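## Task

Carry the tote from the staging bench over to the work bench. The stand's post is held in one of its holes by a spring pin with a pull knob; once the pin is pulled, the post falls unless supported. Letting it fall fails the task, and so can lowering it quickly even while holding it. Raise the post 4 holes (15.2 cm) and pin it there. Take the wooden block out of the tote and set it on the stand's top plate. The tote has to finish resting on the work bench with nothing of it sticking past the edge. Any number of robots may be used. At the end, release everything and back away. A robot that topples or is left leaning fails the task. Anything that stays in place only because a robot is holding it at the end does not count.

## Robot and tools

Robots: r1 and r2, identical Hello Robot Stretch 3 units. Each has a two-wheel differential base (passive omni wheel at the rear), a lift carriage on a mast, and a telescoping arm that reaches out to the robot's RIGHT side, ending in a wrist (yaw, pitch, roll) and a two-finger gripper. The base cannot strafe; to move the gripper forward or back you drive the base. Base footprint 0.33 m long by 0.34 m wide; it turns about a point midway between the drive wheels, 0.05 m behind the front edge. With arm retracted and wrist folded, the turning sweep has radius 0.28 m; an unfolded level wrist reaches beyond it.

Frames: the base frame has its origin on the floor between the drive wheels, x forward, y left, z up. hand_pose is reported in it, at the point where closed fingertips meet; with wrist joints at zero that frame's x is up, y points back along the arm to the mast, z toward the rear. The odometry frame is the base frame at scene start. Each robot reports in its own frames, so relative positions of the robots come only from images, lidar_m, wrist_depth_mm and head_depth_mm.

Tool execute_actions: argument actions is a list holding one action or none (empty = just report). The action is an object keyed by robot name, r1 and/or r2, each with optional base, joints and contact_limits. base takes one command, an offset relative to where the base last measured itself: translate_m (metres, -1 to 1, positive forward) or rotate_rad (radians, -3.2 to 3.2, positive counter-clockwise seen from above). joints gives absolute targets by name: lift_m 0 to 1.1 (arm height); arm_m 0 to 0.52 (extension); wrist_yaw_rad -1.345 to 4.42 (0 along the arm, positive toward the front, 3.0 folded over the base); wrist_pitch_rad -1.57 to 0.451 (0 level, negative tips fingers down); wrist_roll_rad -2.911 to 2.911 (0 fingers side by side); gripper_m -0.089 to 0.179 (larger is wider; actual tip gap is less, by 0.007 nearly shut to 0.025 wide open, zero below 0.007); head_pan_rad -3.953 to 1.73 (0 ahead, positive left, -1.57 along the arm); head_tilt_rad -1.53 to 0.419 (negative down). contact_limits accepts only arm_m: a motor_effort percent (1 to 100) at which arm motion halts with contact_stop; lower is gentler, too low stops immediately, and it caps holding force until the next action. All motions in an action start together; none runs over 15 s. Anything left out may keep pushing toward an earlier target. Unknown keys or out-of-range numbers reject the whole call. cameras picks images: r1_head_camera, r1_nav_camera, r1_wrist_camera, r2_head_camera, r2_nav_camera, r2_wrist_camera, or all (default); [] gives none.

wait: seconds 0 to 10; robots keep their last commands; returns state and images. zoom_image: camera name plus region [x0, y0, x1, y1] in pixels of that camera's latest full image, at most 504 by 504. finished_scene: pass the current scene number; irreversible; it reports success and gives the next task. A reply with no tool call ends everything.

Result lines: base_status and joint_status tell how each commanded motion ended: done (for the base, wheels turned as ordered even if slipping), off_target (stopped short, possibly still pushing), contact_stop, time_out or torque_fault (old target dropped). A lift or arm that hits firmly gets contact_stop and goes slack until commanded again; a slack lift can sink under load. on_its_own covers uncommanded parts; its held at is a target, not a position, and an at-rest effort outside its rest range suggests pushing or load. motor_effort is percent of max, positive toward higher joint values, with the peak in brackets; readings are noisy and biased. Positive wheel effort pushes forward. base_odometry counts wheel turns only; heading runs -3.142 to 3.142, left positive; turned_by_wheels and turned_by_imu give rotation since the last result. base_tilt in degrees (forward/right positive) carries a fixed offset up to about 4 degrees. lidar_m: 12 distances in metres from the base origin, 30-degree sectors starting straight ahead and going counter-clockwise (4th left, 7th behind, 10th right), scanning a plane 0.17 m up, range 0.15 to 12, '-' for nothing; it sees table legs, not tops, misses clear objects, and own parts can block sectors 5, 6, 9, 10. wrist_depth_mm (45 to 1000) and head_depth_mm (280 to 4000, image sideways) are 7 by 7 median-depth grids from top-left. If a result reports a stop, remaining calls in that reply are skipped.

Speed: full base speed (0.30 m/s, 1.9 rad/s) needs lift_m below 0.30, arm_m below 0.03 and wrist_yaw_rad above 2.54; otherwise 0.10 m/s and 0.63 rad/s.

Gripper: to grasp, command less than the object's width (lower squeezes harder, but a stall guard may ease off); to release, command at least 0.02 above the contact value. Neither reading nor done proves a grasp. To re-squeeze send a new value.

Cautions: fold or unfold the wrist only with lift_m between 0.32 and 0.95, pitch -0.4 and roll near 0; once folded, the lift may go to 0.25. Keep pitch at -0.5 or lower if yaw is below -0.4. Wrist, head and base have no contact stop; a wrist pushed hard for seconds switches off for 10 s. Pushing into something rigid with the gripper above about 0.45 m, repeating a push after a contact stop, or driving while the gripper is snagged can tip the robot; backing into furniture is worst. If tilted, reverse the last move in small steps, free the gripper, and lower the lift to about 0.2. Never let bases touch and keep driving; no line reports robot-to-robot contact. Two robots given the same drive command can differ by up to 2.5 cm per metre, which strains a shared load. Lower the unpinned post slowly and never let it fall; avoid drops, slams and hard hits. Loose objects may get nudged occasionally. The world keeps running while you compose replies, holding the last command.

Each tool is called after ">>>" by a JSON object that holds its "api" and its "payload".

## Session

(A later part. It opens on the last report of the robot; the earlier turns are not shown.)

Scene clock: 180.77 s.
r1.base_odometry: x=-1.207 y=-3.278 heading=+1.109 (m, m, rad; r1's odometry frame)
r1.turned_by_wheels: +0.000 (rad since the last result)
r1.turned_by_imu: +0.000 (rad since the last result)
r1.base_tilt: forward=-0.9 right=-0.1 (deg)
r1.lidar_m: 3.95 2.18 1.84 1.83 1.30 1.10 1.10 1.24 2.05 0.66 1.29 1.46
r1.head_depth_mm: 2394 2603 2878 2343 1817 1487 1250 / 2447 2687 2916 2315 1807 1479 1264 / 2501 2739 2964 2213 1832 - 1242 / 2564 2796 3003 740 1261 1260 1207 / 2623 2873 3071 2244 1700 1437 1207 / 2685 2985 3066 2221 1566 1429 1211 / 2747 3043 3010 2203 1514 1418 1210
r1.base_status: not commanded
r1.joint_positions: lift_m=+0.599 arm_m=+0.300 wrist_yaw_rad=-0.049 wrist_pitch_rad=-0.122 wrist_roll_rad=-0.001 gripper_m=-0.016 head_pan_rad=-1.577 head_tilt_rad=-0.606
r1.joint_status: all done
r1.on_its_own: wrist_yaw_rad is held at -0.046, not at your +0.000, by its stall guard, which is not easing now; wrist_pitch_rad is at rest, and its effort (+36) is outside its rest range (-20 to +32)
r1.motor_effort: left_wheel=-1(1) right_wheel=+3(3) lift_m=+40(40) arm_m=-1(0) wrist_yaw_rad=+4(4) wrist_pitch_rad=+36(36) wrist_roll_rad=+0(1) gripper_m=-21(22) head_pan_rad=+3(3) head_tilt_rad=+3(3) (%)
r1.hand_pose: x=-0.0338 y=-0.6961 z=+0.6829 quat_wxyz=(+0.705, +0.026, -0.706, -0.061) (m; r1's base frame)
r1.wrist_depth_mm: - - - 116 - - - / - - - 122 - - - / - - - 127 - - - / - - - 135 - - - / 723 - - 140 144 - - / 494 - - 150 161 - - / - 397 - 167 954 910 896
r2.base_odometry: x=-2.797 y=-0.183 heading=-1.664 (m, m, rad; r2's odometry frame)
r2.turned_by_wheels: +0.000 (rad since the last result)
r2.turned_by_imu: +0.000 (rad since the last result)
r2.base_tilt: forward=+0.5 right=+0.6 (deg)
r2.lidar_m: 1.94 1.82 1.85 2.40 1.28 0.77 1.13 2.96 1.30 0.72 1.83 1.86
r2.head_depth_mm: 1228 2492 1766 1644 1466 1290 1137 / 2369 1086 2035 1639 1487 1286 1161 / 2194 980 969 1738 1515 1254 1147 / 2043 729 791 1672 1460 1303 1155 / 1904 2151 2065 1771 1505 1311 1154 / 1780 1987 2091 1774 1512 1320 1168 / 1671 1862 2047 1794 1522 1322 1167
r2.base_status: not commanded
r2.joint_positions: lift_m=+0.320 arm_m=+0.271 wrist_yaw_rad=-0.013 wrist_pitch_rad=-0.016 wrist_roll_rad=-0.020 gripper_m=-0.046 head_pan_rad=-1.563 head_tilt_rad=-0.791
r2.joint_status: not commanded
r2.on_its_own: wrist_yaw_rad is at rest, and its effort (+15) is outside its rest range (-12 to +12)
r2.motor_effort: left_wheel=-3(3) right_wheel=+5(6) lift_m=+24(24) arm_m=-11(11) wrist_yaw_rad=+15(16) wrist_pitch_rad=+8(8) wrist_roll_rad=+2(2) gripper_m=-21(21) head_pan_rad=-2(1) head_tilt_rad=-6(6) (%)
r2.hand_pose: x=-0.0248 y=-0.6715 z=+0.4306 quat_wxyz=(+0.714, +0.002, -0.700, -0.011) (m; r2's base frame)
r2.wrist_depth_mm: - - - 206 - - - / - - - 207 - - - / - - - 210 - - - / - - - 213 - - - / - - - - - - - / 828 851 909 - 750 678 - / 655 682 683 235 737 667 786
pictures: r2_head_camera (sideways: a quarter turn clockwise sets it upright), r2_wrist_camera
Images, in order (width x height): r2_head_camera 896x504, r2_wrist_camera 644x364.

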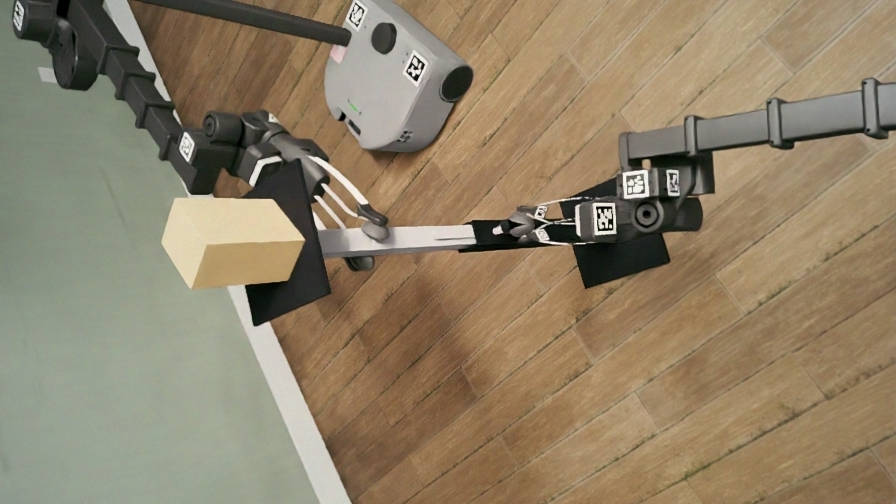

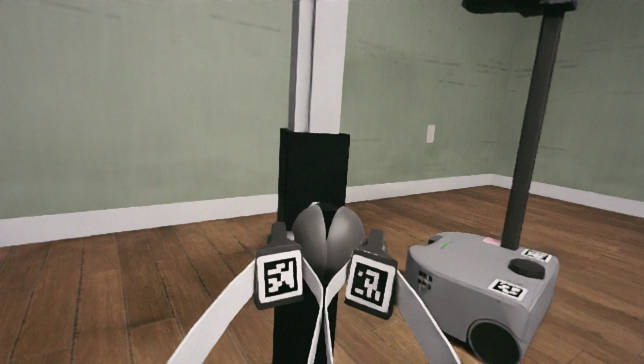

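>>> {"api": "execute_actions", "payload": {"actions": [{"r1":{"joints":{"lift_m":0.585}},"r2":{"joints":{"gripper_m":0.06}}}], "cameras": []}}

>>> {"api": "execute_actions", "payload": {"actions": [{"r2":{"base":{"translate_m":-0.008},"joints":{"arm_m":0.303,"wrist_yaw_rad":0}}}], "cameras": []}}

>>> {"api": "execute_actions", "payload": {"actions": [{"r2":{"joints":{"gripper_m":-0.07}}}], "cameras": ["r2_wrist_camera"]}}

>>> {"api": "execute_actions", "payload": {"actions": [{"r2":{"joints":{"arm_m":0.275}}}], "cameras": ["r2_wrist_camera","r2_head_camera"]}}

Scene clock: 182.53 s.
r1.base_odometry: x=-1.207 y=-3.278 heading=+1.109 (m, m, rad; r1's odometry frame)
r1.turned_by_wheels: +0.000 (rad since the last result)
r1.turned_by_imu: +0.000 (rad since the last result)
r1.base_tilt: forward=-0.8 right=-0.4 (deg)
r1.lidar_m: 3.97 2.17 1.84 1.83 1.30 1.10 1.10 1.24 2.05 0.66 1.29 1.46
r1.head_depth_mm: 2406 2628 2870 2352 1812 1486 1253 / 2457 2686 2940 2304 1795 1473 1279 / 2506 2757 2971 2202 1816 - 1236 / 2572 2798 3014 743 1284 1347 1205 / 2596 2877 3105 2230 1698 1445 1216 / 2663 2974 3048 2205 1578 1431 1219 / 2739 2985 3034 2197 1513 1423 1215
r1.base_status: not commanded
r1.joint_positions: lift_m=+0.585 arm_m=+0.300 wrist_yaw_rad=-0.050 wrist_pitch_rad=-0.074 wrist_roll_rad=-0.001 gripper_m=-0.016 head_pan_rad=-1.577 head_tilt_rad=-0.606
r1.joint_status: all done
r1.on_its_own: wrist_yaw_rad is held at -0.046, not at your +0.000, by its stall guard, which is not easing now
r1.motor_effort: left_wheel=-1(1) right_wheel=+2(3) lift_m=+23(36) arm_m=-1(0) wrist_yaw_rad=+5(5) wrist_pitch_rad=+22(35) wrist_roll_rad=+0(0) gripper_m=-21(21) head_pan_rad=+3(3) head_tilt_rad=+3(3) (%)
r1.hand_pose: x=-0.0342 y=-0.6984 z=+0.6810 quat_wxyz=(+0.706, +0.008, -0.706, -0.044) (m; r1's base frame)
r1.wrist_depth_mm: - - - 118 - - - / - - - 124 - - - / - - - 129 - - - / - - - 135 - - - / 752 - - 139 154 - - / 530 - - 147 156 - - / 397 380 - 161 912 965 939
r2.base_odometry: x=-2.797 y=-0.183 heading=-1.664 (m, m, rad; r2's odometry frame)
r2.turned_by_wheels: +0.000 (rad since the last result)
r2.turned_by_imu: +0.000 (rad since the last result)
r2.base_tilt: forward=+0.5 right=+0.6 (deg)
r2.lidar_m: 1.94 1.82 1.86 2.41 1.27 0.77 1.14 2.97 1.30 0.72 1.83 1.86
r2.head_depth_mm: 1244 2523 1759 1626 1470 1285 1137 / 2361 2374 2038 1638 1476 1292 1151 / 2209 1016 967 1741 1487 1250 1150 / 2039 726 790 1674 1452 1292 1153 / 1894 2151 2062 1762 1509 1312 1156 / 1777 1999 2115 1769 1503 1325 1164 / 1665 1854 2036 1795 1522 1326 1172
r2.base_status: not commanded
r2.joint_positions: lift_m=+0.320 arm_m=+0.270 wrist_yaw_rad=-0.004 wrist_pitch_rad=-0.016 wrist_roll_rad=-0.020 gripper_m=+0.060 head_pan_rad=-1.563 head_tilt_rad=-0.791
r2.joint_status: all done
r2.motor_effort: left_wheel=-1(3) right_wheel=+2(6) lift_m=+25(24) arm_m=-5(11) wrist_yaw_rad=+5(15) wrist_pitch_rad=+8(8) wrist_roll_rad=+2(2) gripper_m=+0(88) head_pan_rad=-2(3) head_tilt_rad=-5(5) (%)
r2.hand_pose: x=-0.0224 y=-0.6711 z=+0.4305 quat_wxyz=(+0.714, +0.005, -0.700, -0.007) (m; r2's base frame)
r2.wrist_depth_mm: - - - 201 - - - / - - - 208 - - - / - - - 214 - - - / - - - 210 - - - / - - - 218 - - - / 839 867 795 230 - 683 - / 664 677 691 240 701 639 746
pictures: none
No camera images: the call's "cameras" was empty. Leave "cameras" out to get every camera's image.

Scene clock: 183.80 s.
r1.base_odometry: x=-1.207 y=-3.278 heading=+1.109 (m, m, rad; r1's odometry frame)
r1.turned_by_wheels: +0.000 (rad since the last result)
r1.turned_by_imu: +0.000 (rad since the last result)
r1.base_tilt: forward=-0.8 right=-0.4 (deg)
r1.lidar_m: 3.96 2.18 1.84 1.83 1.30 1.10 1.10 1.24 2.05 0.66 1.29 1.46
r1.head_depth_mm: 2400 2651 2844 2332 1821 1475 1250 / 2454 2679 2909 2318 1792 1472 1268 / 2501 2755 2991 2223 1825 - 1235 / 2539 2837 3014 740 1281 1354 1204 / 2617 2897 3047 2236 1704 1440 1216 / 2650 2935 3086 2218 1169 1435 1218 / 2715 3029 3026 2190 1513 1422 1207
r1.base_status: not commanded
r1.joint_positions: lift_m=+0.585 arm_m=+0.300 wrist_yaw_rad=-0.050 wrist_pitch_rad=-0.074 wrist_roll_rad=-0.001 gripper_m=-0.016 head_pan_rad=-1.577 head_tilt_rad=-0.606
r1.joint_status: not commanded
r1.on_its_own: wrist_yaw_rad is held at -0.046, not at your +0.000, by its stall guard, which is not easing now
r1.motor_effort: left_wheel=-1(1) right_wheel=+2(2) lift_m=+24(24) arm_m=+0(0) wrist_yaw_rad=+5(5) wrist_pitch_rad=+21(22) wrist_roll_rad=+1(1) gripper_m=-21(21) head_pan_rad=+3(2) head_tilt_rad=+3(3) (%)
r1.hand_pose: x=-0.0342 y=-0.6984 z=+0.6810 quat_wxyz=(+0.706, +0.008, -0.706, -0.044) (m; r1's base frame)
r1.wrist_depth_mm: - - - 118 - - - / - - - 124 - - - / - - - 129 - - - / - - - 135 - - - / 744 - - 139 155 - - / 520 - - 147 156 - - / 391 363 - 160 919 955 929
r2.base_odometry: x=-2.796 y=-0.175 heading=-1.664 (m, m, rad; r2's odometry frame)
r2.turned_by_wheels: +0.000 (rad since the last result)
r2.turned_by_imu: +0.000 (rad since the last result)
r2.base_tilt: forward=+0.6 right=+0.6 (deg)
r2.lidar_m: 1.95 1.83 1.86 2.41 1.25 0.76 1.13 2.95 1.30 0.72 1.83 1.87
r2.head_depth_mm: 1247 2514 1756 1635 1469 1283 1139 / 2343 2338 2029 1625 1477 1294 1151 / 2233 1029 961 1746 1521 1269 1147 / 2044 728 789 1667 1482 1303 1156 / 1887 2129 2034 1760 1511 1310 1156 / 1785 1993 2131 1773 1516 1314 1162 / 1676 1874 2063 1796 1527 1324 1168
r2.base_status: done
r2.joint_positions: lift_m=+0.320 arm_m=+0.303 wrist_yaw_rad=-0.003 wrist_pitch_rad=-0.017 wrist_roll_rad=-0.020 gripper_m=+0.060 head_pan_rad=-1.563 head_tilt_rad=-0.791
r2.joint_status: all done
r2.motor_effort: left_wheel=-1(5) right_wheel=+1(3) lift_m=+25(25) arm_m=+6(7) wrist_yaw_rad=+4(4) wrist_pitch_rad=+8(8) wrist_roll_rad=+2(2) gripper_m=+0(0) head_pan_rad=-2(2) head_tilt_rad=-6(5) (%)
r2.hand_pose: x=-0.0223 y=-0.7034 z=+0.4305 quat_wxyz=(+0.714, +0.005, -0.700, -0.007) (m; r2's base frame)
r2.wrist_depth_mm: - - - 171 - - - / - - - 174 - - - / - - - 177 - - - / - - - 180 - - - / - - - 182 - - - / 847 868 808 194 - 681 - / 676 681 675 202 708 607 754
pictures: none
No camera images: the call's "cameras" was empty. Leave "cameras" out to get every camera's image.

Scene clock: 185.60 s.
r1.base_odometry: x=-1.207 y=-3.278 heading=+1.109 (m, m, rad; r1's odometry frame)
r1.turned_by_wheels: +0.000 (rad since the last result)
r1.turned_by_imu: +0.000 (rad since the last result)
r1.base_tilt: forward=-1.0 right=-0.3 (deg)
r1.lidar_m: 3.98 2.18 1.83 1.84 1.30 1.10 1.09 1.24 2.04 0.66 1.29 1.47
r1.head_depth_mm: 2411 2627 2879 2347 1808 1491 1256 / 2449 2665 2951 2307 1802 1474 1277 / 2501 2764 2964 2222 1813 - 1240 / 2547 2815 3005 740 1280 1353 1209 / 2611 2866 3107 2247 1702 1409 1213 / 2675 2962 3054 2215 1164 1430 1217 / 2736 3042 3030 2205 1505 1425 1212
r1.base_status: not commanded
r1.joint_positions: lift_m=+0.585 arm_m=+0.300 wrist_yaw_rad=-0.050 wrist_pitch_rad=-0.074 wrist_roll_rad=-0.001 gripper_m=-0.016 head_pan_rad=-1.577 head_tilt_rad=-0.606
r1.joint_status: not commanded
r1.on_its_own: wrist_yaw_rad is held at -0.046, not at your +0.000, by its stall guard, which is not easing now
r1.motor_effort: left_wheel=-1(1) right_wheel=+2(2) lift_m=+24(23) arm_m=+0(0) wrist_yaw_rad=+5(6) wrist_pitch_rad=+22(21) wrist_roll_rad=+1(1) gripper_m=-21(22) head_pan_rad=+4(3) head_tilt_rad=+3(3) (%)
r1.hand_pose: x=-0.0342 y=-0.6984 z=+0.6810 quat_wxyz=(+0.706, +0.008, -0.706, -0.044) (m; r1's base frame)
r1.wrist_depth_mm: - - - 118 - - - / - - - 124 - - - / - - - 128 - - - / - - - 135 - - - / 755 - - 139 154 - - / 536 - - 147 156 - - / 393 369 - 161 939 963 952
r2.base_odometry: x=-2.796 y=-0.175 heading=-1.664 (m, m, rad; r2's odometry frame)
r2.turned_by_wheels: +0.000 (rad since the last result)
r2.turned_by_imu: +0.000 (rad since the last result)
r2.base_tilt: forward=+0.5 right=+0.6 (deg)
r2.lidar_m: 1.94 1.83 1.86 2.40 1.24 0.76 1.12 2.95 1.29 0.72 1.83 1.87
r2.head_depth_mm: 1237 2490 1764 1637 1469 1285 1134 / 2354 2360 2027 1635 1478 1288 1154 / 2209 1031 967 1738 1517 1258 1145 / 2050 730 788 1667 1471 1303 1155 / 1893 2133 2021 1762 1509 1311 1158 / 1780 2016 2136 1783 1522 1317 1169 / 1673 1866 2056 1792 1516 1318 1164
r2.base_status: not commanded
r2.joint_positions: lift_m=+0.320 arm_m=+0.302 wrist_yaw_rad=+0.016 wrist_pitch_rad=-0.020 wrist_roll_rad=-0.015 gripper_m=-0.068 head_pan_rad=-1.563 head_tilt_rad=-0.791
r2.joint_status: all done
r2.on_its_own: wrist_yaw_rad is at rest, and its effort (-17) is outside its rest range (-12 to +12)
r2.motor_effort: left_wheel=-1(2) right_wheel=+5(6) lift_m=+24(25) arm_m=+12(11) wrist_yaw_rad=-17(18) wrist_pitch_rad=+9(10) wrist_roll_rad=+0(2) gripper_m=-36(100) head_pan_rad=-2(2) head_tilt_rad=-5(6) (%)
r2.hand_pose: x=-0.0172 y=-0.7029 z=+0.4296 quat_wxyz=(+0.713, +0.013, -0.701, -0.001) (m; r2's base frame)
r2.wrist_depth_mm: - - - 170 - - - / - - - 176 - - - / - - - 177 - - - / - - - 180 - - - / - - - 153 - - - / 820 855 870 193 700 661 942 / 671 676 694 201 707 614 754
pictures: r2_wrist_camera
Images, in order (width x height): r2_wrist_camera 644x364.

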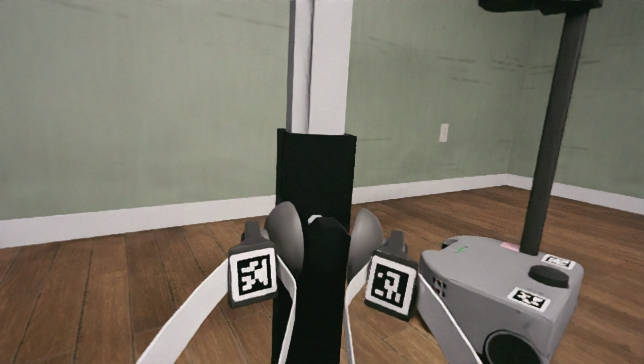

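Scene clock: 186.80 s.
r1.base_odometry: x=-1.207 y=-3.278 heading=+1.109 (m, m, rad; r1's odometry frame)
r1.turned_by_wheels: +0.000 (rad since the last result)
r1.turned_by_imu: +0.000 (rad since the last result)
r1.base_tilt: forward=-0.9 right=-0.3 (deg)
r1.lidar_m: 3.96 2.18 1.84 1.83 1.30 1.10 1.10 1.24 2.05 0.66 1.29 1.46
r1.head_depth_mm: 2403 2621 2886 2338 1822 1485 1253 / 2431 2725 2941 2332 1811 1480 1260 / 2513 2747 2942 2280 1790 - 1238 / 2563 2817 3006 752 1651 1350 1209 / 2594 2898 3066 2245 1744 1443 1218 / 2678 2994 3062 2206 1577 1433 1216 / 2720 3022 3016 2199 1505 1418 1204
r1.base_status: not commanded
r1.joint_positions: lift_m=+0.585 arm_m=+0.300 wrist_yaw_rad=-0.050 wrist_pitch_rad=-0.120 wrist_roll_rad=-0.001 gripper_m=-0.016 head_pan_rad=-1.577 head_tilt_rad=-0.606
r1.joint_status: not commanded
r1.on_its_own: wrist_yaw_rad is held at -0.046, not at your +0.000, by its stall guard, which is not easing now; wrist_pitch_rad is at rest, and its effort (+35) is outside its rest range (-20 to +32)
r1.motor_effort: left_wheel=+0(1) right_wheel=+1(2) lift_m=+29(30) arm_m=+0(1) wrist_yaw_rad=+5(5) wrist_pitch_rad=+35(39) wrist_roll_rad=+1(0) gripper_m=-21(21) head_pan_rad=+3(3) head_tilt_rad=+4(3) (%)
r1.hand_pose: x=-0.0341 y=-0.6962 z=+0.6689 quat_wxyz=(+0.705, +0.025, -0.706, -0.061) (m; r1's base frame)
r1.wrist_depth_mm: - - - 115 - - - / - - - 123 - - - / - - - 128 - - - / - - - 134 - - - / 737 - - 140 145 - - / 464 414 - 150 161 - - / 388 381 - 166 914 922 859
r2.base_odometry: x=-2.796 y=-0.175 heading=-1.664 (m, m, rad; r2's odometry frame)
r2.turned_by_wheels: +0.000 (rad since the last result)
r2.turned_by_imu: +0.000 (rad since the last result)
r2.base_tilt: forward=+0.5 right=+0.6 (deg)
r2.lidar_m: 1.94 1.82 1.86 2.42 1.24 0.76 1.13 2.95 1.29 0.72 1.83 1.87
r2.head_depth_mm: 1237 2516 1762 1640 1463 1287 1136 / 2352 2346 2013 1634 1474 1293 1151 / 2196 1026 962 1733 1515 1255 1152 / 2041 743 787 1638 1462 1297 1148 / 1902 2155 2029 1772 1506 1310 1161 / 1792 1996 2113 1780 1521 1317 1161 / 1675 1866 2046 1802 1521 1323 1169
r2.base_status: not commanded
r2.joint_positions: lift_m=+0.320 arm_m=+0.276 wrist_yaw_rad=+0.003 wrist_pitch_rad=-0.017 wrist_roll_rad=-0.015 gripper_m=-0.062 head_pan_rad=-1.563 head_tilt_rad=-0.791
r2.joint_status: all done
r2.on_its_own: gripper_m is held at -0.063, not at your -0.070, by its stall guard, which is still easing
r2.motor_effort: left_wheel=+1(2) right_wheel=-1(6) lift_m=+25(25) arm_m=-13(24) wrist_yaw_rad=-3(18) wrist_pitch_rad=+8(10) wrist_roll_rad=+0(0) gripper_m=-23(37) head_pan_rad=-3(2) head_tilt_rad=-5(6) (%)
r2.hand_pose: x=-0.0207 y=-0.6766 z=+0.4303 quat_wxyz=(+0.713, +0.008, -0.701, -0.005) (m; r2's base frame)
r2.wrist_depth_mm: - - - 197 - - - / - - - 203 - - - / - - - 204 - - - / - - - 207 - - - / - - - - - - - / 864 865 912 223 743 666 - / 647 686 692 231 720 639 766
pictures: r2_head_camera (sideways: a quarter turn clockwise sets it upright), r2_wrist_camera
Images, in order (width x height): r2_head_camera 896x504, r2_wrist_camera 644x364.

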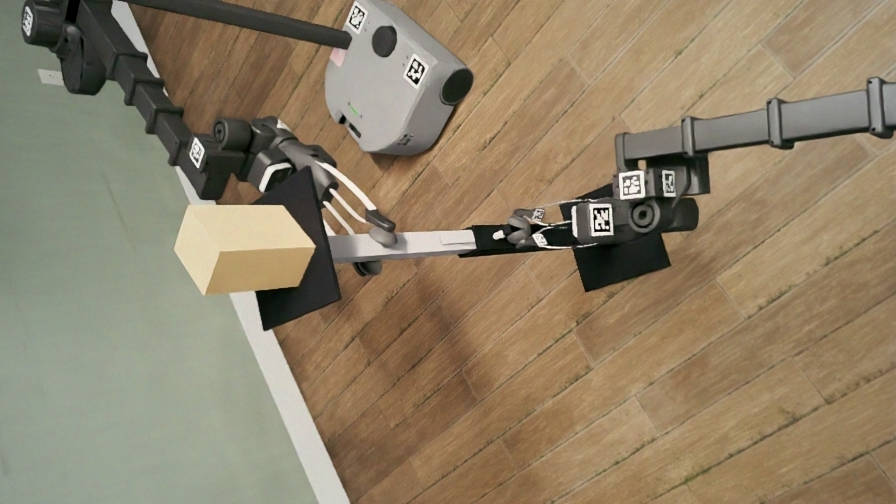

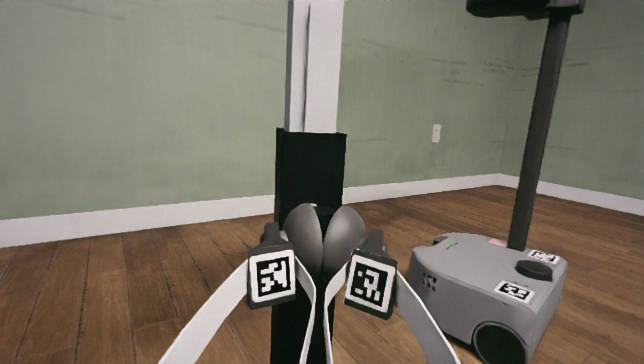

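>>> {"api": "execute_actions", "payload": {"actions": [{"r1":{"joints":{"lift_m":0.735}}}], "cameras": ["r2_head_camera"]}}

Scene clock: 189.17 s.
r1.base_odometry: x=-1.207 y=-3.278 heading=+1.109 (m, m, rad; r1's odometry frame)
r1.turned_by_wheels: +0.000 (rad since the last result)
r1.turned_by_imu: +0.001 (rad since the last result)
r1.base_tilt: forward=-0.8 right=-0.4 (deg)
r1.lidar_m: 3.98 2.18 1.84 1.83 1.30 1.10 1.09 1.23 2.05 0.66 1.28 1.46
r1.head_depth_mm: 2395 2646 2871 2367 1804 1496 1275 / 2438 2701 2912 2323 1866 - - / 2487 2744 2986 2304 - 1457 1236 / 2527 2832 3009 739 - 1347 1210 / 2595 2884 3042 2245 1755 1439 1218 / 2663 2980 3124 2220 1565 1433 1219 / 2709 3071 3013 2183 1514 1418 1207
r1.base_status: not commanded
r1.joint_positions: lift_m=+0.734 arm_m=+0.300 wrist_yaw_rad=-0.050 wrist_pitch_rad=-0.232 wrist_roll_rad=-0.001 gripper_m=-0.016 head_pan_rad=-1.577 head_tilt_rad=-0.606
r1.joint_status: all done
r1.on_its_own: wrist_yaw_rad is held at -0.046, not at your +0.000, by its stall guard, which is not easing now; wrist_pitch_rad is at rest, and its effort (+67) is outside its rest range (-20 to +32)
r1.motor_effort: left_wheel=+0(0) right_wheel=+0(0) lift_m=+45(46) arm_m=+1(1) wrist_yaw_rad=+5(5) wrist_pitch_rad=+67(67) wrist_roll_rad=+0(1) gripper_m=-19(21) head_pan_rad=+4(2) head_tilt_rad=+3(3) (%)
r1.hand_pose: x=-0.0336 y=-0.6885 z=+0.7905 quat_wxyz=(+0.701, +0.065, -0.703, -0.099) (m; r1's base frame)
r1.wrist_depth_mm: - - 94 96 - - - / - - 99 102 - - - / - - 106 108 151 150 - / - 156 115 114 115 110 - / 704 111 103 96 91 86 - / 649 - 87 78 74 71 - / - 450 - 178 65 60 855
r2.base_odometry: x=-2.796 y=-0.175 heading=-1.664 (m, m, rad; r2's odometry frame)
r2.turned_by_wheels: +0.000 (rad since the last result)
r2.turned_by_imu: +0.000 (rad since the last result)
r2.base_tilt: forward=+0.5 right=+0.6 (deg)
r2.lidar_m: 1.94 1.83 1.86 2.41 1.24 0.76 1.12 2.95 1.29 0.72 1.83 1.87
r2.head_depth_mm: 2651 2512 1759 1638 1462 1281 1139 / 1000 2347 2082 1641 1482 1284 1151 / 2117 869 1985 1741 1511 1250 1144 / 2056 724 824 1667 1460 1300 1151 / 1909 2127 2024 1770 1503 1316 1156 / 1771 1994 2116 1769 1507 1323 1163 / 1672 1864 2055 1792 1513 1326 1168
r2.base_status: not commanded
r2.joint_positions: lift_m=+0.320 arm_m=+0.276 wrist_yaw_rad=+0.004 wrist_pitch_rad=-0.017 wrist_roll_rad=-0.015 gripper_m=-0.052 head_pan_rad=-1.563 head_tilt_rad=-0.791
r2.joint_status: not commanded
r2.on_its_own: gripper_m is held at -0.054, not at your -0.070, by its stall guard, which is still easing
r2.motor_effort: left_wheel=+1(2) right_wheel=-2(2) lift_m=+25(25) arm_m=-10(13) wrist_yaw_rad=-4(5) wrist_pitch_rad=+8(8) wrist_roll_rad=+1(0) gripper_m=-23(27) head_pan_rad=-2(2) head_tilt_rad=-6(5) (%)
r2.hand_pose: x=-0.0205 y=-0.6765 z=+0.4304 quat_wxyz=(+0.713, +0.008, -0.701, -0.005) (m; r2's base frame)
r2.wrist_depth_mm: - - - 197 - - - / - - - 202 - - - / - - - 204 - - - / - - - 208 - - - / - - - - - - - / 823 877 894 222 729 673 - / 651 687 694 658 705 640 777
pictures: r2_head_camera (sideways: a quarter turn clockwise sets it upright)
Images, in order (width x height): r2_head_camera 896x504.

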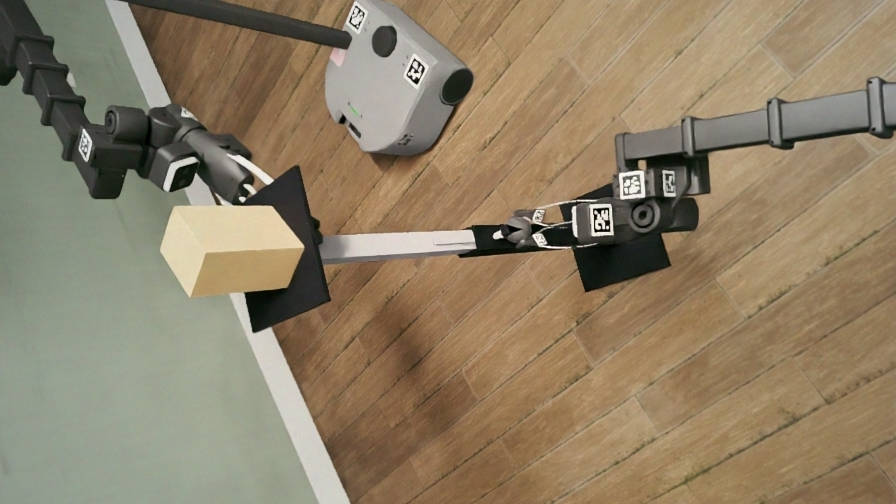

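>>> {"api": "execute_actions", "payload": {"actions": [{"r1":{"joints":{"lift_m":0.708}},"r2":{"joints":{"gripper_m":0.06}}}], "cameras": []}}

>>> {"api": "execute_actions", "payload": {"actions": [{"r2":{"joints":{"arm_m":0.301,"wrist_yaw_rad":0}}}], "cameras": []}}

>>> {"api": "execute_actions", "payload": {"actions": [{"r2":{"joints":{"gripper_m":-0.05}}}], "cameras": []}}

>>> {"api": "execute_actions", "payload": {"actions": [{"r2":{"joints":{"arm_m":0.282}}}], "cameras": ["r2_wrist_camera","r2_head_camera"]}}

Scene clock: 191.03 s.
r1.base_odometry: x=-1.207 y=-3.278 heading=+1.109 (m, m, rad; r1's odometry frame)
r1.turned_by_wheels: +0.000 (rad since the last result)
r1.turned_by_imu: +0.000 (rad since the last result)
r1.base_tilt: forward=-1.0 right=-0.6 (deg)
r1.lidar_m: 3.96 2.18 1.83 1.83 1.30 1.10 1.10 1.24 2.04 0.66 1.29 1.47
r1.head_depth_mm: 2400 2638 2871 2348 1810 1478 1280 / 2446 2683 2919 2333 1858 - - / 2493 2722 2986 2210 - 1428 1231 / 2549 2841 3000 754 - 1345 1205 / 2596 2881 3087 2268 1751 1415 1212 / 2670 2957 3090 2211 1575 1429 1215 / 2717 3056 3020 2205 1518 1426 1212
r1.base_status: not commanded
r1.joint_positions: lift_m=+0.708 arm_m=+0.299 wrist_yaw_rad=-0.050 wrist_pitch_rad=-0.143 wrist_roll_rad=-0.001 gripper_m=-0.016 head_pan_rad=-1.577 head_tilt_rad=-0.606
r1.joint_status: all done
r1.on_its_own: wrist_yaw_rad is held at -0.046, not at your +0.000, by its stall guard, which is not easing now; wrist_pitch_rad is at rest, and its effort (+41) is outside its rest range (-20 to +32)
r1.motor_effort: left_wheel=-1(1) right_wheel=+1(2) lift_m=+26(40) arm_m=+8(8) wrist_yaw_rad=+5(5) wrist_pitch_rad=+41(67) wrist_roll_rad=+0(1) gripper_m=-21(20) head_pan_rad=+4(2) head_tilt_rad=+4(3) (%)
r1.hand_pose: x=-0.0341 y=-0.6942 z=+0.7864 quat_wxyz=(+0.704, +0.033, -0.706, -0.069) (m; r1's base frame)
r1.wrist_depth_mm: - - 98 100 - - - / - - 102 104 - - - / - - 108 109 155 153 - / - 163 114 113 110 101 - / 755 105 93 86 80 75 - / 684 - 84 69 63 60 - / - - - - 154 52 50
r2.base_odometry: x=-2.796 y=-0.175 heading=-1.664 (m, m, rad; r2's odometry frame)
r2.turned_by_wheels: +0.000 (rad since the last result)
r2.turned_by_imu: +0.000 (rad since the last result)
r2.base_tilt: forward=+0.5 right=+0.7 (deg)
r2.lidar_m: 1.94 1.83 1.86 2.41 1.24 0.76 1.13 2.95 1.30 0.72 1.83 1.87
r2.head_depth_mm: 2644 2535 1754 1647 1471 1279 1136 / 2193 2350 2087 1629 1481 1281 1151 / 2156 882 1990 1739 1512 1255 1143 / 2040 727 790 1668 1461 1310 1157 / 1902 2152 2032 1753 1509 1313 1157 / 1788 2010 2099 1773 1511 1317 1164 / 1678 1865 2052 1796 1524 1321 1168
r2.base_status: not commanded
r2.joint_positions: lift_m=+0.320 arm_m=+0.275 wrist_yaw_rad=+0.004 wrist_pitch_rad=-0.017 wrist_roll_rad=-0.015 gripper_m=+0.060 head_pan_rad=-1.563 head_tilt_rad=-0.791
r2.joint_status: all done
r2.motor_effort: left_wheel=+1(1) right_wheel=+0(2) lift_m=+25(25) arm_m=-6(10) wrist_yaw_rad=-3(4) wrist_pitch_rad=+8(8) wrist_roll_rad=+0(0) gripper_m=+0(85) head_pan_rad=-3(3) head_tilt_rad=-6(5) (%)
r2.hand_pose: x=-0.0205 y=-0.6761 z=+0.4304 quat_wxyz=(+0.713, +0.008, -0.701, -0.005) (m; r2's base frame)
r2.wrist_depth_mm: - - - 197 - - - / - - - 201 - - - / - - - 205 - - - / - - - 207 - - - / - - - 211 - - - / 853 878 804 223 - 660 - / 665 670 698 234 729 638 749
pictures: none
No camera images: the call's "cameras" was empty. Leave "cameras" out to get every camera's image.

Scene clock: 192.17 s.
r1.base_odometry: x=-1.207 y=-3.278 heading=+1.109 (m, m, rad; r1's odometry frame)
r1.turned_by_wheels: +0.000 (rad since the last result)
r1.turned_by_imu: +0.000 (rad since the last result)
r1.base_tilt: forward=-0.9 right=-0.3 (deg)
r1.lidar_m: 3.98 2.18 1.83 1.84 1.30 1.09 1.09 1.24 2.05 0.66 1.28 1.46
r1.head_depth_mm: 2410 2619 2892 2346 1824 1484 1282 / 2450 2681 2943 2326 1869 - - / 2498 2753 2970 2221 - 1427 1234 / 2537 2813 3034 752 - 1352 1204 / 2614 2910 3058 2242 1701 1448 1219 / 2626 2944 3036 2213 1161 1430 1216 / 2728 3052 3019 2200 1515 1430 1213
r1.base_status: not commanded
r1.joint_positions: lift_m=+0.708 arm_m=+0.299 wrist_yaw_rad=-0.050 wrist_pitch_rad=-0.143 wrist_roll_rad=-0.001 gripper_m=-0.016 head_pan_rad=-1.577 head_tilt_rad=-0.606
r1.joint_status: not commanded
r1.on_its_own: wrist_yaw_rad is held at -0.046, not at your +0.000, by its stall guard, which is not easing now; wrist_pitch_rad is at rest, and its effort (+41) is outside its rest range (-20 to +32)
r1.motor_effort: left_wheel=-1(1) right_wheel=+1(1) lift_m=+26(26) arm_m=+8(8) wrist_yaw_rad=+6(5) wrist_pitch_rad=+41(41) wrist_roll_rad=+0(1) gripper_m=-20(21) head_pan_rad=+4(4) head_tilt_rad=+3(3) (%)
r1.hand_pose: x=-0.0341 y=-0.6942 z=+0.7864 quat_wxyz=(+0.704, +0.033, -0.706, -0.069) (m; r1's base frame)
r1.wrist_depth_mm: - - 98 100 - - - / - - 102 104 - - - / - - 108 110 154 153 - / - 162 113 113 110 101 - / 755 105 93 86 80 75 - / 697 - 84 69 63 60 - / - - - - 154 52 50
r2.base_odometry: x=-2.796 y=-0.175 heading=-1.664 (m, m, rad; r2's odometry frame)
r2.turned_by_wheels: +0.000 (rad since the last result)
r2.turned_by_imu: +0.000 (rad since the last result)
r2.base_tilt: forward=+0.6 right=+0.6 (deg)
r2.lidar_m: 1.94 1.83 1.86 2.41 1.24 0.76 1.13 2.96 1.29 0.72 1.83 1.87
r2.head_depth_mm: 2616 2520 1745 1639 1470 1275 1136 / 2204 2341 2084 1640 1478 1287 1153 / 2145 881 1978 1738 1518 1262 1148 / 2050 730 787 1668 1467 1306 1153 / 1907 2146 2014 1763 1518 1307 1160 / 1787 2014 2127 1784 1514 1318 1162 / 1683 1857 2053 1800 1534 1320 1168
r2.base_status: not commanded
r2.joint_positions: lift_m=+0.320 arm_m=+0.301 wrist_yaw_rad=+0.003 wrist_pitch_rad=-0.017 wrist_roll_rad=-0.015 gripper_m=+0.060 head_pan_rad=-1.563 head_tilt_rad=-0.791
r2.joint_status: all done
r2.motor_effort: left_wheel=+0(1) right_wheel=+0(0) lift_m=+25(25) arm_m=+6(7) wrist_yaw_rad=-4(3) wrist_pitch_rad=+8(8) wrist_roll_rad=+0(0) gripper_m=+0(0) head_pan_rad=-2(3) head_tilt_rad=-6(5) (%)
r2.hand_pose: x=-0.0206 y=-0.7014 z=+0.4304 quat_wxyz=(+0.713, +0.007, -0.701, -0.005) (m; r2's base frame)
r2.wrist_depth_mm: - - - 174 - - - / - - - 181 - - - / - - - 180 - - - / - - - 181 - - - / - - - 184 - 898 - / 835 858 805 195 - 659 916 / 665 662 683 204 683 603 757
pictures: none
No camera images: the call's "cameras" was empty. Leave "cameras" out to get every camera's image.

Scene clock: 193.77 s.
r1.base_odometry: x=-1.207 y=-3.278 heading=+1.109 (m, m, rad; r1's odometry frame)
r1.turned_by_wheels: +0.000 (rad since the last result)
r1.turned_by_imu: +0.000 (rad since the last result)
r1.base_tilt: forward=-1.0 right=-0.4 (deg)
r1.lidar_m: 3.92 2.18 1.84 1.84 1.30 1.10 1.10 1.24 2.04 0.66 1.29 1.46
r1.head_depth_mm: 2393 2625 2862 2349 1813 1488 1281 / 2436 2694 2923 2317 1860 - - / 2490 2776 2940 2211 - 1420 1239 / 2563 2812 2994 756 - 1353 1209 / 2601 2915 3048 2258 1703 1411 1216 / 2659 2929 3072 2210 1163 1438 1214 / 2742 3026 3011 2194 1515 1425 1210
r1.base_status: not commanded
r1.joint_positions: lift_m=+0.708 arm_m=+0.299 wrist_yaw_rad=-0.050 wrist_pitch_rad=-0.143 wrist_roll_rad=-0.001 gripper_m=-0.016 head_pan_rad=-1.577 head_tilt_rad=-0.606
r1.joint_status: not commanded
r1.on_its_own: wrist_yaw_rad is held at -0.046, not at your +0.000, by its stall guard, which is not easing now; wrist_pitch_rad is at rest, and its effort (+41) is outside its rest range (-20 to +32)
r1.motor_effort: left_wheel=-1(1) right_wheel=+2(1) lift_m=+26(26) arm_m=+7(8) wrist_yaw_rad=+6(6) wrist_pitch_rad=+41(41) wrist_roll_rad=+0(1) gripper_m=-21(20) head_pan_rad=+3(3) head_tilt_rad=+3(3) (%)
r1.hand_pose: x=-0.0341 y=-0.6942 z=+0.7864 quat_wxyz=(+0.704, +0.033, -0.706, -0.069) (m; r1's base frame)
r1.wrist_depth_mm: - - 98 100 - - - / - - 103 104 - - - / - - 108 109 155 152 - / - 163 113 113 110 101 - / 733 105 93 86 80 75 - / 695 - 84 69 63 60 - / - - - - 154 52 50
r2.base_odometry: x=-2.796 y=-0.175 heading=-1.664 (m, m, rad; r2's odometry frame)
r2.turned_by_wheels: +0.000 (rad since the last result)
r2.turned_by_imu: +0.000 (rad since the last result)
r2.base_tilt: forward=+0.4 right=+0.5 (deg)
r2.lidar_m: 1.95 1.83 1.86 2.40 1.24 0.76 1.13 2.95 1.29 0.72 1.83 1.86
r2.head_depth_mm: 2648 2542 1761 1636 1472 1278 1142 / 2176 2440 2081 1635 1494 1286 1151 / 2151 882 1996 1741 1520 1271 1150 / 2066 728 792 1664 1462 1301 1151 / 1933 2148 2029 1759 1498 1314 1158 / 1775 2010 2149 1772 1520 1317 1170 / 1678 1864 2042 1787 1520 1326 1166
r2.base_status: not commanded
r2.joint_positions: lift_m=+0.320 arm_m=+0.300 wrist_yaw_rad=+0.014 wrist_pitch_rad=-0.020 wrist_roll_rad=-0.015 gripper_m=-0.049 head_pan_rad=-1.563 head_tilt_rad=-0.791
r2.joint_status: all done
r2.on_its_own: wrist_yaw_rad is at rest, and its effort (-16) is outside its rest range (-12 to +12)
r2.motor_effort: left_wheel=+0(2) right_wheel=+4(4) lift_m=+25(25) arm_m=+10(10) wrist_yaw_rad=-16(15) wrist_pitch_rad=+10(10) wrist_roll_rad=+0(0) gripper_m=-29(100) head_pan_rad=-2(3) head_tilt_rad=-5(5) (%)
r2.hand_pose: x=-0.0179 y=-0.7010 z=+0.4295 quat_wxyz=(+0.713, +0.012, -0.701, -0.002) (m; r2's base frame)
r2.wrist_depth_mm: - - - 172 - - - / - - - 179 - - - / - - - 179 - - - / - - - 182 - - - / - - - 153 - - - / 836 871 840 196 687 661 931 / 665 672 692 204 710 597 743
pictures: none
No camera images: the call's "cameras" was empty. Leave "cameras" out to get every camera's image.

Scene clock: 194.80 s.
r1.base_odometry: x=-1.207 y=-3.278 heading=+1.109 (m, m, rad; r1's odometry frame)
r1.turned_by_wheels: +0.000 (rad since the last result)
r1.turned_by_imu: +0.000 (rad since the last result)
r1.base_tilt: forward=-0.9 right=-0.5 (deg)
r1.lidar_m: 3.98 2.18 1.83 1.83 1.30 1.10 1.09 1.24 2.04 0.66 1.29 1.47
r1.head_depth_mm: 2400 2630 2905 2352 1818 1483 1282 / 2467 2688 2926 2322 1871 - - / 2511 2770 2970 2300 - 1421 1237 / 2552 2810 3001 755 - 1347 1211 / 2628 2871 3057 2234 1745 1411 1213 / 2654 2935 3062 2217 1540 1435 1216 / 2706 3007 3026 2175 1519 1420 1212
r1.base_status: not commanded
r1.joint_positions: lift_m=+0.708 arm_m=+0.299 wrist_yaw_rad=-0.050 wrist_pitch_rad=-0.162 wrist_roll_rad=-0.001 gripper_m=-0.016 head_pan_rad=-1.577 head_tilt_rad=-0.606
r1.joint_status: not commanded
r1.on_its_own: wrist_yaw_rad is held at -0.046, not at your +0.000, by its stall guard, which is not easing now; wrist_pitch_rad is at rest, and its effort (+47) is outside its rest range (-20 to +32)
r1.motor_effort: left_wheel=-1(1) right_wheel=+1(2) lift_m=+29(29) arm_m=+8(7) wrist_yaw_rad=+5(6) wrist_pitch_rad=+47(49) wrist_roll_rad=+0(0) gripper_m=-21(21) head_pan_rad=+3(3) head_tilt_rad=+3(3) (%)
r1.hand_pose: x=-0.0340 y=-0.6929 z=+0.7814 quat_wxyz=(+0.704, +0.040, -0.705, -0.075) (m; r1's base frame)
r1.wrist_depth_mm: - - 97 99 - - - / - - 101 104 - - - / - - 108 109 155 153 - / - 165 113 113 113 104 - / 745 107 96 90 84 78 - / 673 - 83 71 66 63 - / - 934 - 176 61 54 54
r2.base_odometry: x=-2.796 y=-0.175 heading=-1.664 (m, m, rad; r2's odometry frame)
r2.turned_by_wheels: +0.000 (rad since the last result)
r2.turned_by_imu: +0.000 (rad since the last result)
r2.base_tilt: forward=+0.4 right=+0.4 (deg)
r2.lidar_m: 1.94 1.83 1.86 2.41 1.24 0.76 1.12 2.95 1.29 0.72 1.83 1.86
r2.head_depth_mm: 2626 2526 1764 1643 1470 1289 1133 / 2171 2392 2080 1636 1482 1292 1144 / 2149 883 1972 1741 1512 1251 1154 / 2040 738 788 1657 1460 1297 1152 / 1906 2163 2028 1756 1507 1311 1159 / 1782 1992 2124 1776 1510 1318 1160 / 1668 1866 2048 1782 1518 1320 1171
r2.base_status: not commanded
r2.joint_positions: lift_m=+0.320 arm_m=+0.283 wrist_yaw_rad=+0.003 wrist_pitch_rad=-0.018 wrist_roll_rad=-0.015 gripper_m=-0.045 head_pan_rad=-1.563 head_tilt_rad=-0.791
r2.joint_status: all done
r2.on_its_own: gripper_m is held at -0.044, not at your -0.050, by its stall guard, which is still easing
r2.motor_effort: left_wheel=+1(1) right_wheel=-1(4) lift_m=+25(25) arm_m=-14(20) wrist_yaw_rad=-3(15) wrist_pitch_rad=+8(10) wrist_roll_rad=+0(0) gripper_m=-1(29) head_pan_rad=-2(3) head_tilt_rad=-5(6) (%)
r2.hand_pose: x=-0.0207 y=-0.6837 z=+0.4301 quat_wxyz=(+0.713, +0.008, -0.701, -0.005) (m; r2's base frame)
r2.wrist_depth_mm: - - - 190 - - - / - - - 196 - - - / - - - 197 - - - / - - - 200 - - - / - - - - - - - / 812 861 911 213 731 658 - / 655 674 679 222 710 645 765
pictures: r2_head_camera (sideways: a quarter turn clockwise sets it upright), r2_wrist_camera
Images, in order (width x height): r2_head_camera 896x504, r2_wrist_camera 644x364.

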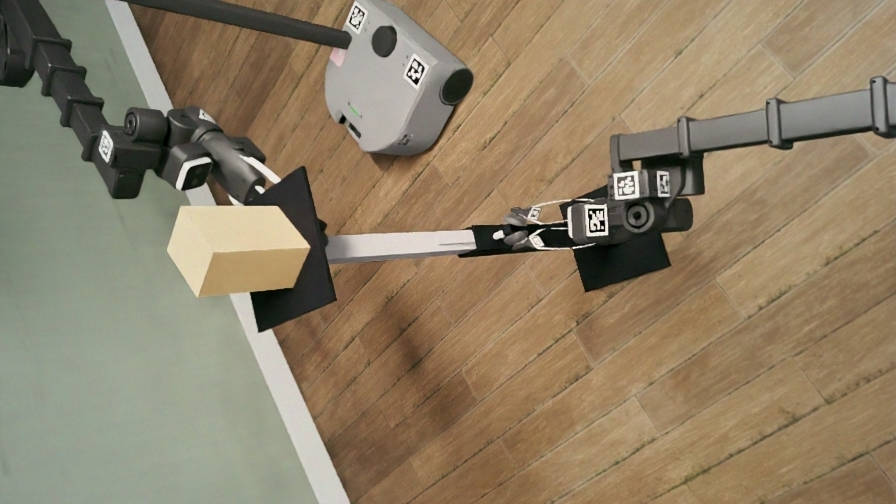

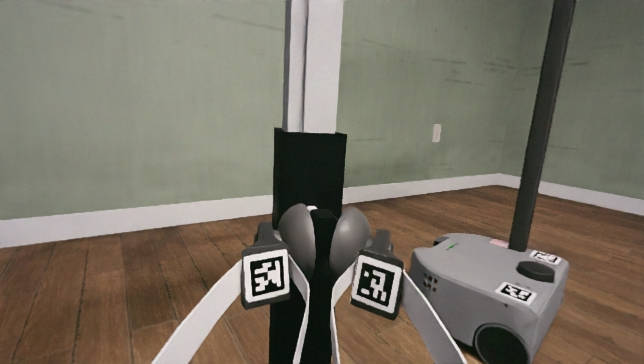

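Out; lift now (target z≈0.938 → lift ≈0.865; go 0.85).

>>> {"api": "execute_actions", "payload": {"actions": [{"r1":{"joints":{"lift_m":0.85}},"r2":{"joints":{"gripper_m":-0.04}}}], "cameras": ["r2_head_camera"]}}

Scene clock: 197.00 s.
r1.base_odometry: x=-1.207 y=-3.278 heading=+1.109 (m, m, rad; r1's odometry frame)
r1.turned_by_wheels: +0.000 (rad since the last result)
r1.turned_by_imu: +0.000 (rad since the last result)
r1.base_tilt: forward=-1.0 right=-0.4 (deg)
r1.lidar_m: 3.97 2.18 1.84 1.83 1.30 1.10 1.10 1.24 2.04 0.66 1.29 1.46
r1.head_depth_mm: 2377 2627 2847 2335 1813 1481 1282 / 2447 2698 2916 2332 1865 - - / 2521 2736 2951 2343 - 1460 1239 / 2525 2844 3012 739 - 1255 1211 / 2609 2900 3057 2238 1758 1407 1217 / 2681 2973 3061 2223 1543 1431 1215 / 2744 3041 3028 2197 1511 1423 1204
r1.base_status: not commanded
r1.joint_positions: lift_m=+0.738 arm_m=+0.300 wrist_yaw_rad=-0.048 wrist_pitch_rad=-0.210 wrist_roll_rad=+0.005 gripper_m=-0.016 head_pan_rad=-1.577 head_tilt_rad=-0.605
r1.joint_status: lift_m contact_stop (moved +0.030 of +0.142)
r1.on_its_own: wrist_yaw_rad is held at -0.046, not at your +0.000, by its stall guard, which is not easing now; lift_m is slack since a contact_stop, until your next command for it (your +0.850 is given up); wrist_pitch_rad is at rest, and its effort (+60) is outside its rest range (-20 to +32)
r1.motor_effort: left_wheel=-1(7) right_wheel=+0(10) lift_m=+31(56) arm_m=+3(9) wrist_yaw_rad=+2(5) wrist_pitch_rad=+60(71) wrist_roll_rad=-2(16) gripper_m=-20(21) head_pan_rad=+3(3) head_tilt_rad=+3(3) (%)
r1.hand_pose: x=-0.0333 y=-0.6900 z=+0.7993 quat_wxyz=(+0.700, +0.057, -0.706, -0.091) (m; r1's base frame)
r1.wrist_depth_mm: - - 95 97 - - - / - - 100 103 - - - / - - 107 109 179 178 - / - - 115 116 128 127 - / 752 131 118 112 105 99 - / 668 117 96 90 85 81 - / - 540 - 78 71 69 931
r2.base_odometry: x=-2.796 y=-0.175 heading=-1.664 (m, m, rad; r2's odometry frame)
r2.turned_by_wheels: +0.000 (rad since the last result)
r2.turned_by_imu: +0.000 (rad since the last result)
r2.base_tilt: forward=+0.5 right=+0.6 (deg)
r2.lidar_m: 1.95 1.83 1.86 2.41 1.24 0.76 1.12 2.95 1.29 0.72 1.83 1.86
r2.head_depth_mm: 2649 2501 1755 1634 1466 1277 1135 / 2176 2364 2074 1640 1471 1293 1149 / 2106 866 1987 1743 1519 1259 1152 / 2062 723 845 1673 1465 1301 1157 / 1909 2143 2036 1767 1499 1309 1156 / 1777 2014 2132 1780 1515 1318 1165 / 1672 1864 2048 1795 1525 1324 1170
r2.base_status: not commanded
r2.joint_positions: lift_m=+0.320 arm_m=+0.283 wrist_yaw_rad=+0.003 wrist_pitch_rad=-0.018 wrist_roll_rad=-0.015 gripper_m=-0.039 head_pan_rad=-1.563 head_tilt_rad=-0.791
r2.joint_status: all done
r2.motor_effort: left_wheel=+1(1) right_wheel=-1(1) lift_m=+26(25) arm_m=-13(14) wrist_yaw_rad=-3(3) wrist_pitch_rad=+8(9) wrist_roll_rad=+0(0) gripper_m=-21(20) head_pan_rad=-2(3) head_tilt_rad=-5(6) (%)
r2.hand_pose: x=-0.0206 y=-0.6836 z=+0.4302 quat_wxyz=(+0.713, +0.008, -0.701, -0.005) (m; r2's base frame)
r2.wrist_depth_mm: - - - 190 - - - / - - - 196 - - - / - - - 197 - - - / - - - 200 - - - / - - - - - - - / 830 863 875 214 748 670 - / 649 681 693 223 690 636 751
pictures: r2_head_camera (sideways: a quarter turn clockwise sets it upright)
Images, in order (width x height): r2_head_camera 896x504.

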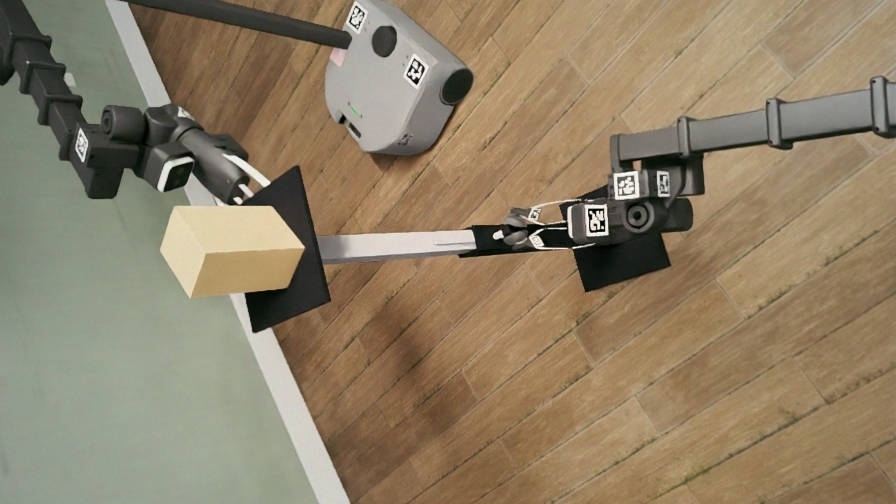

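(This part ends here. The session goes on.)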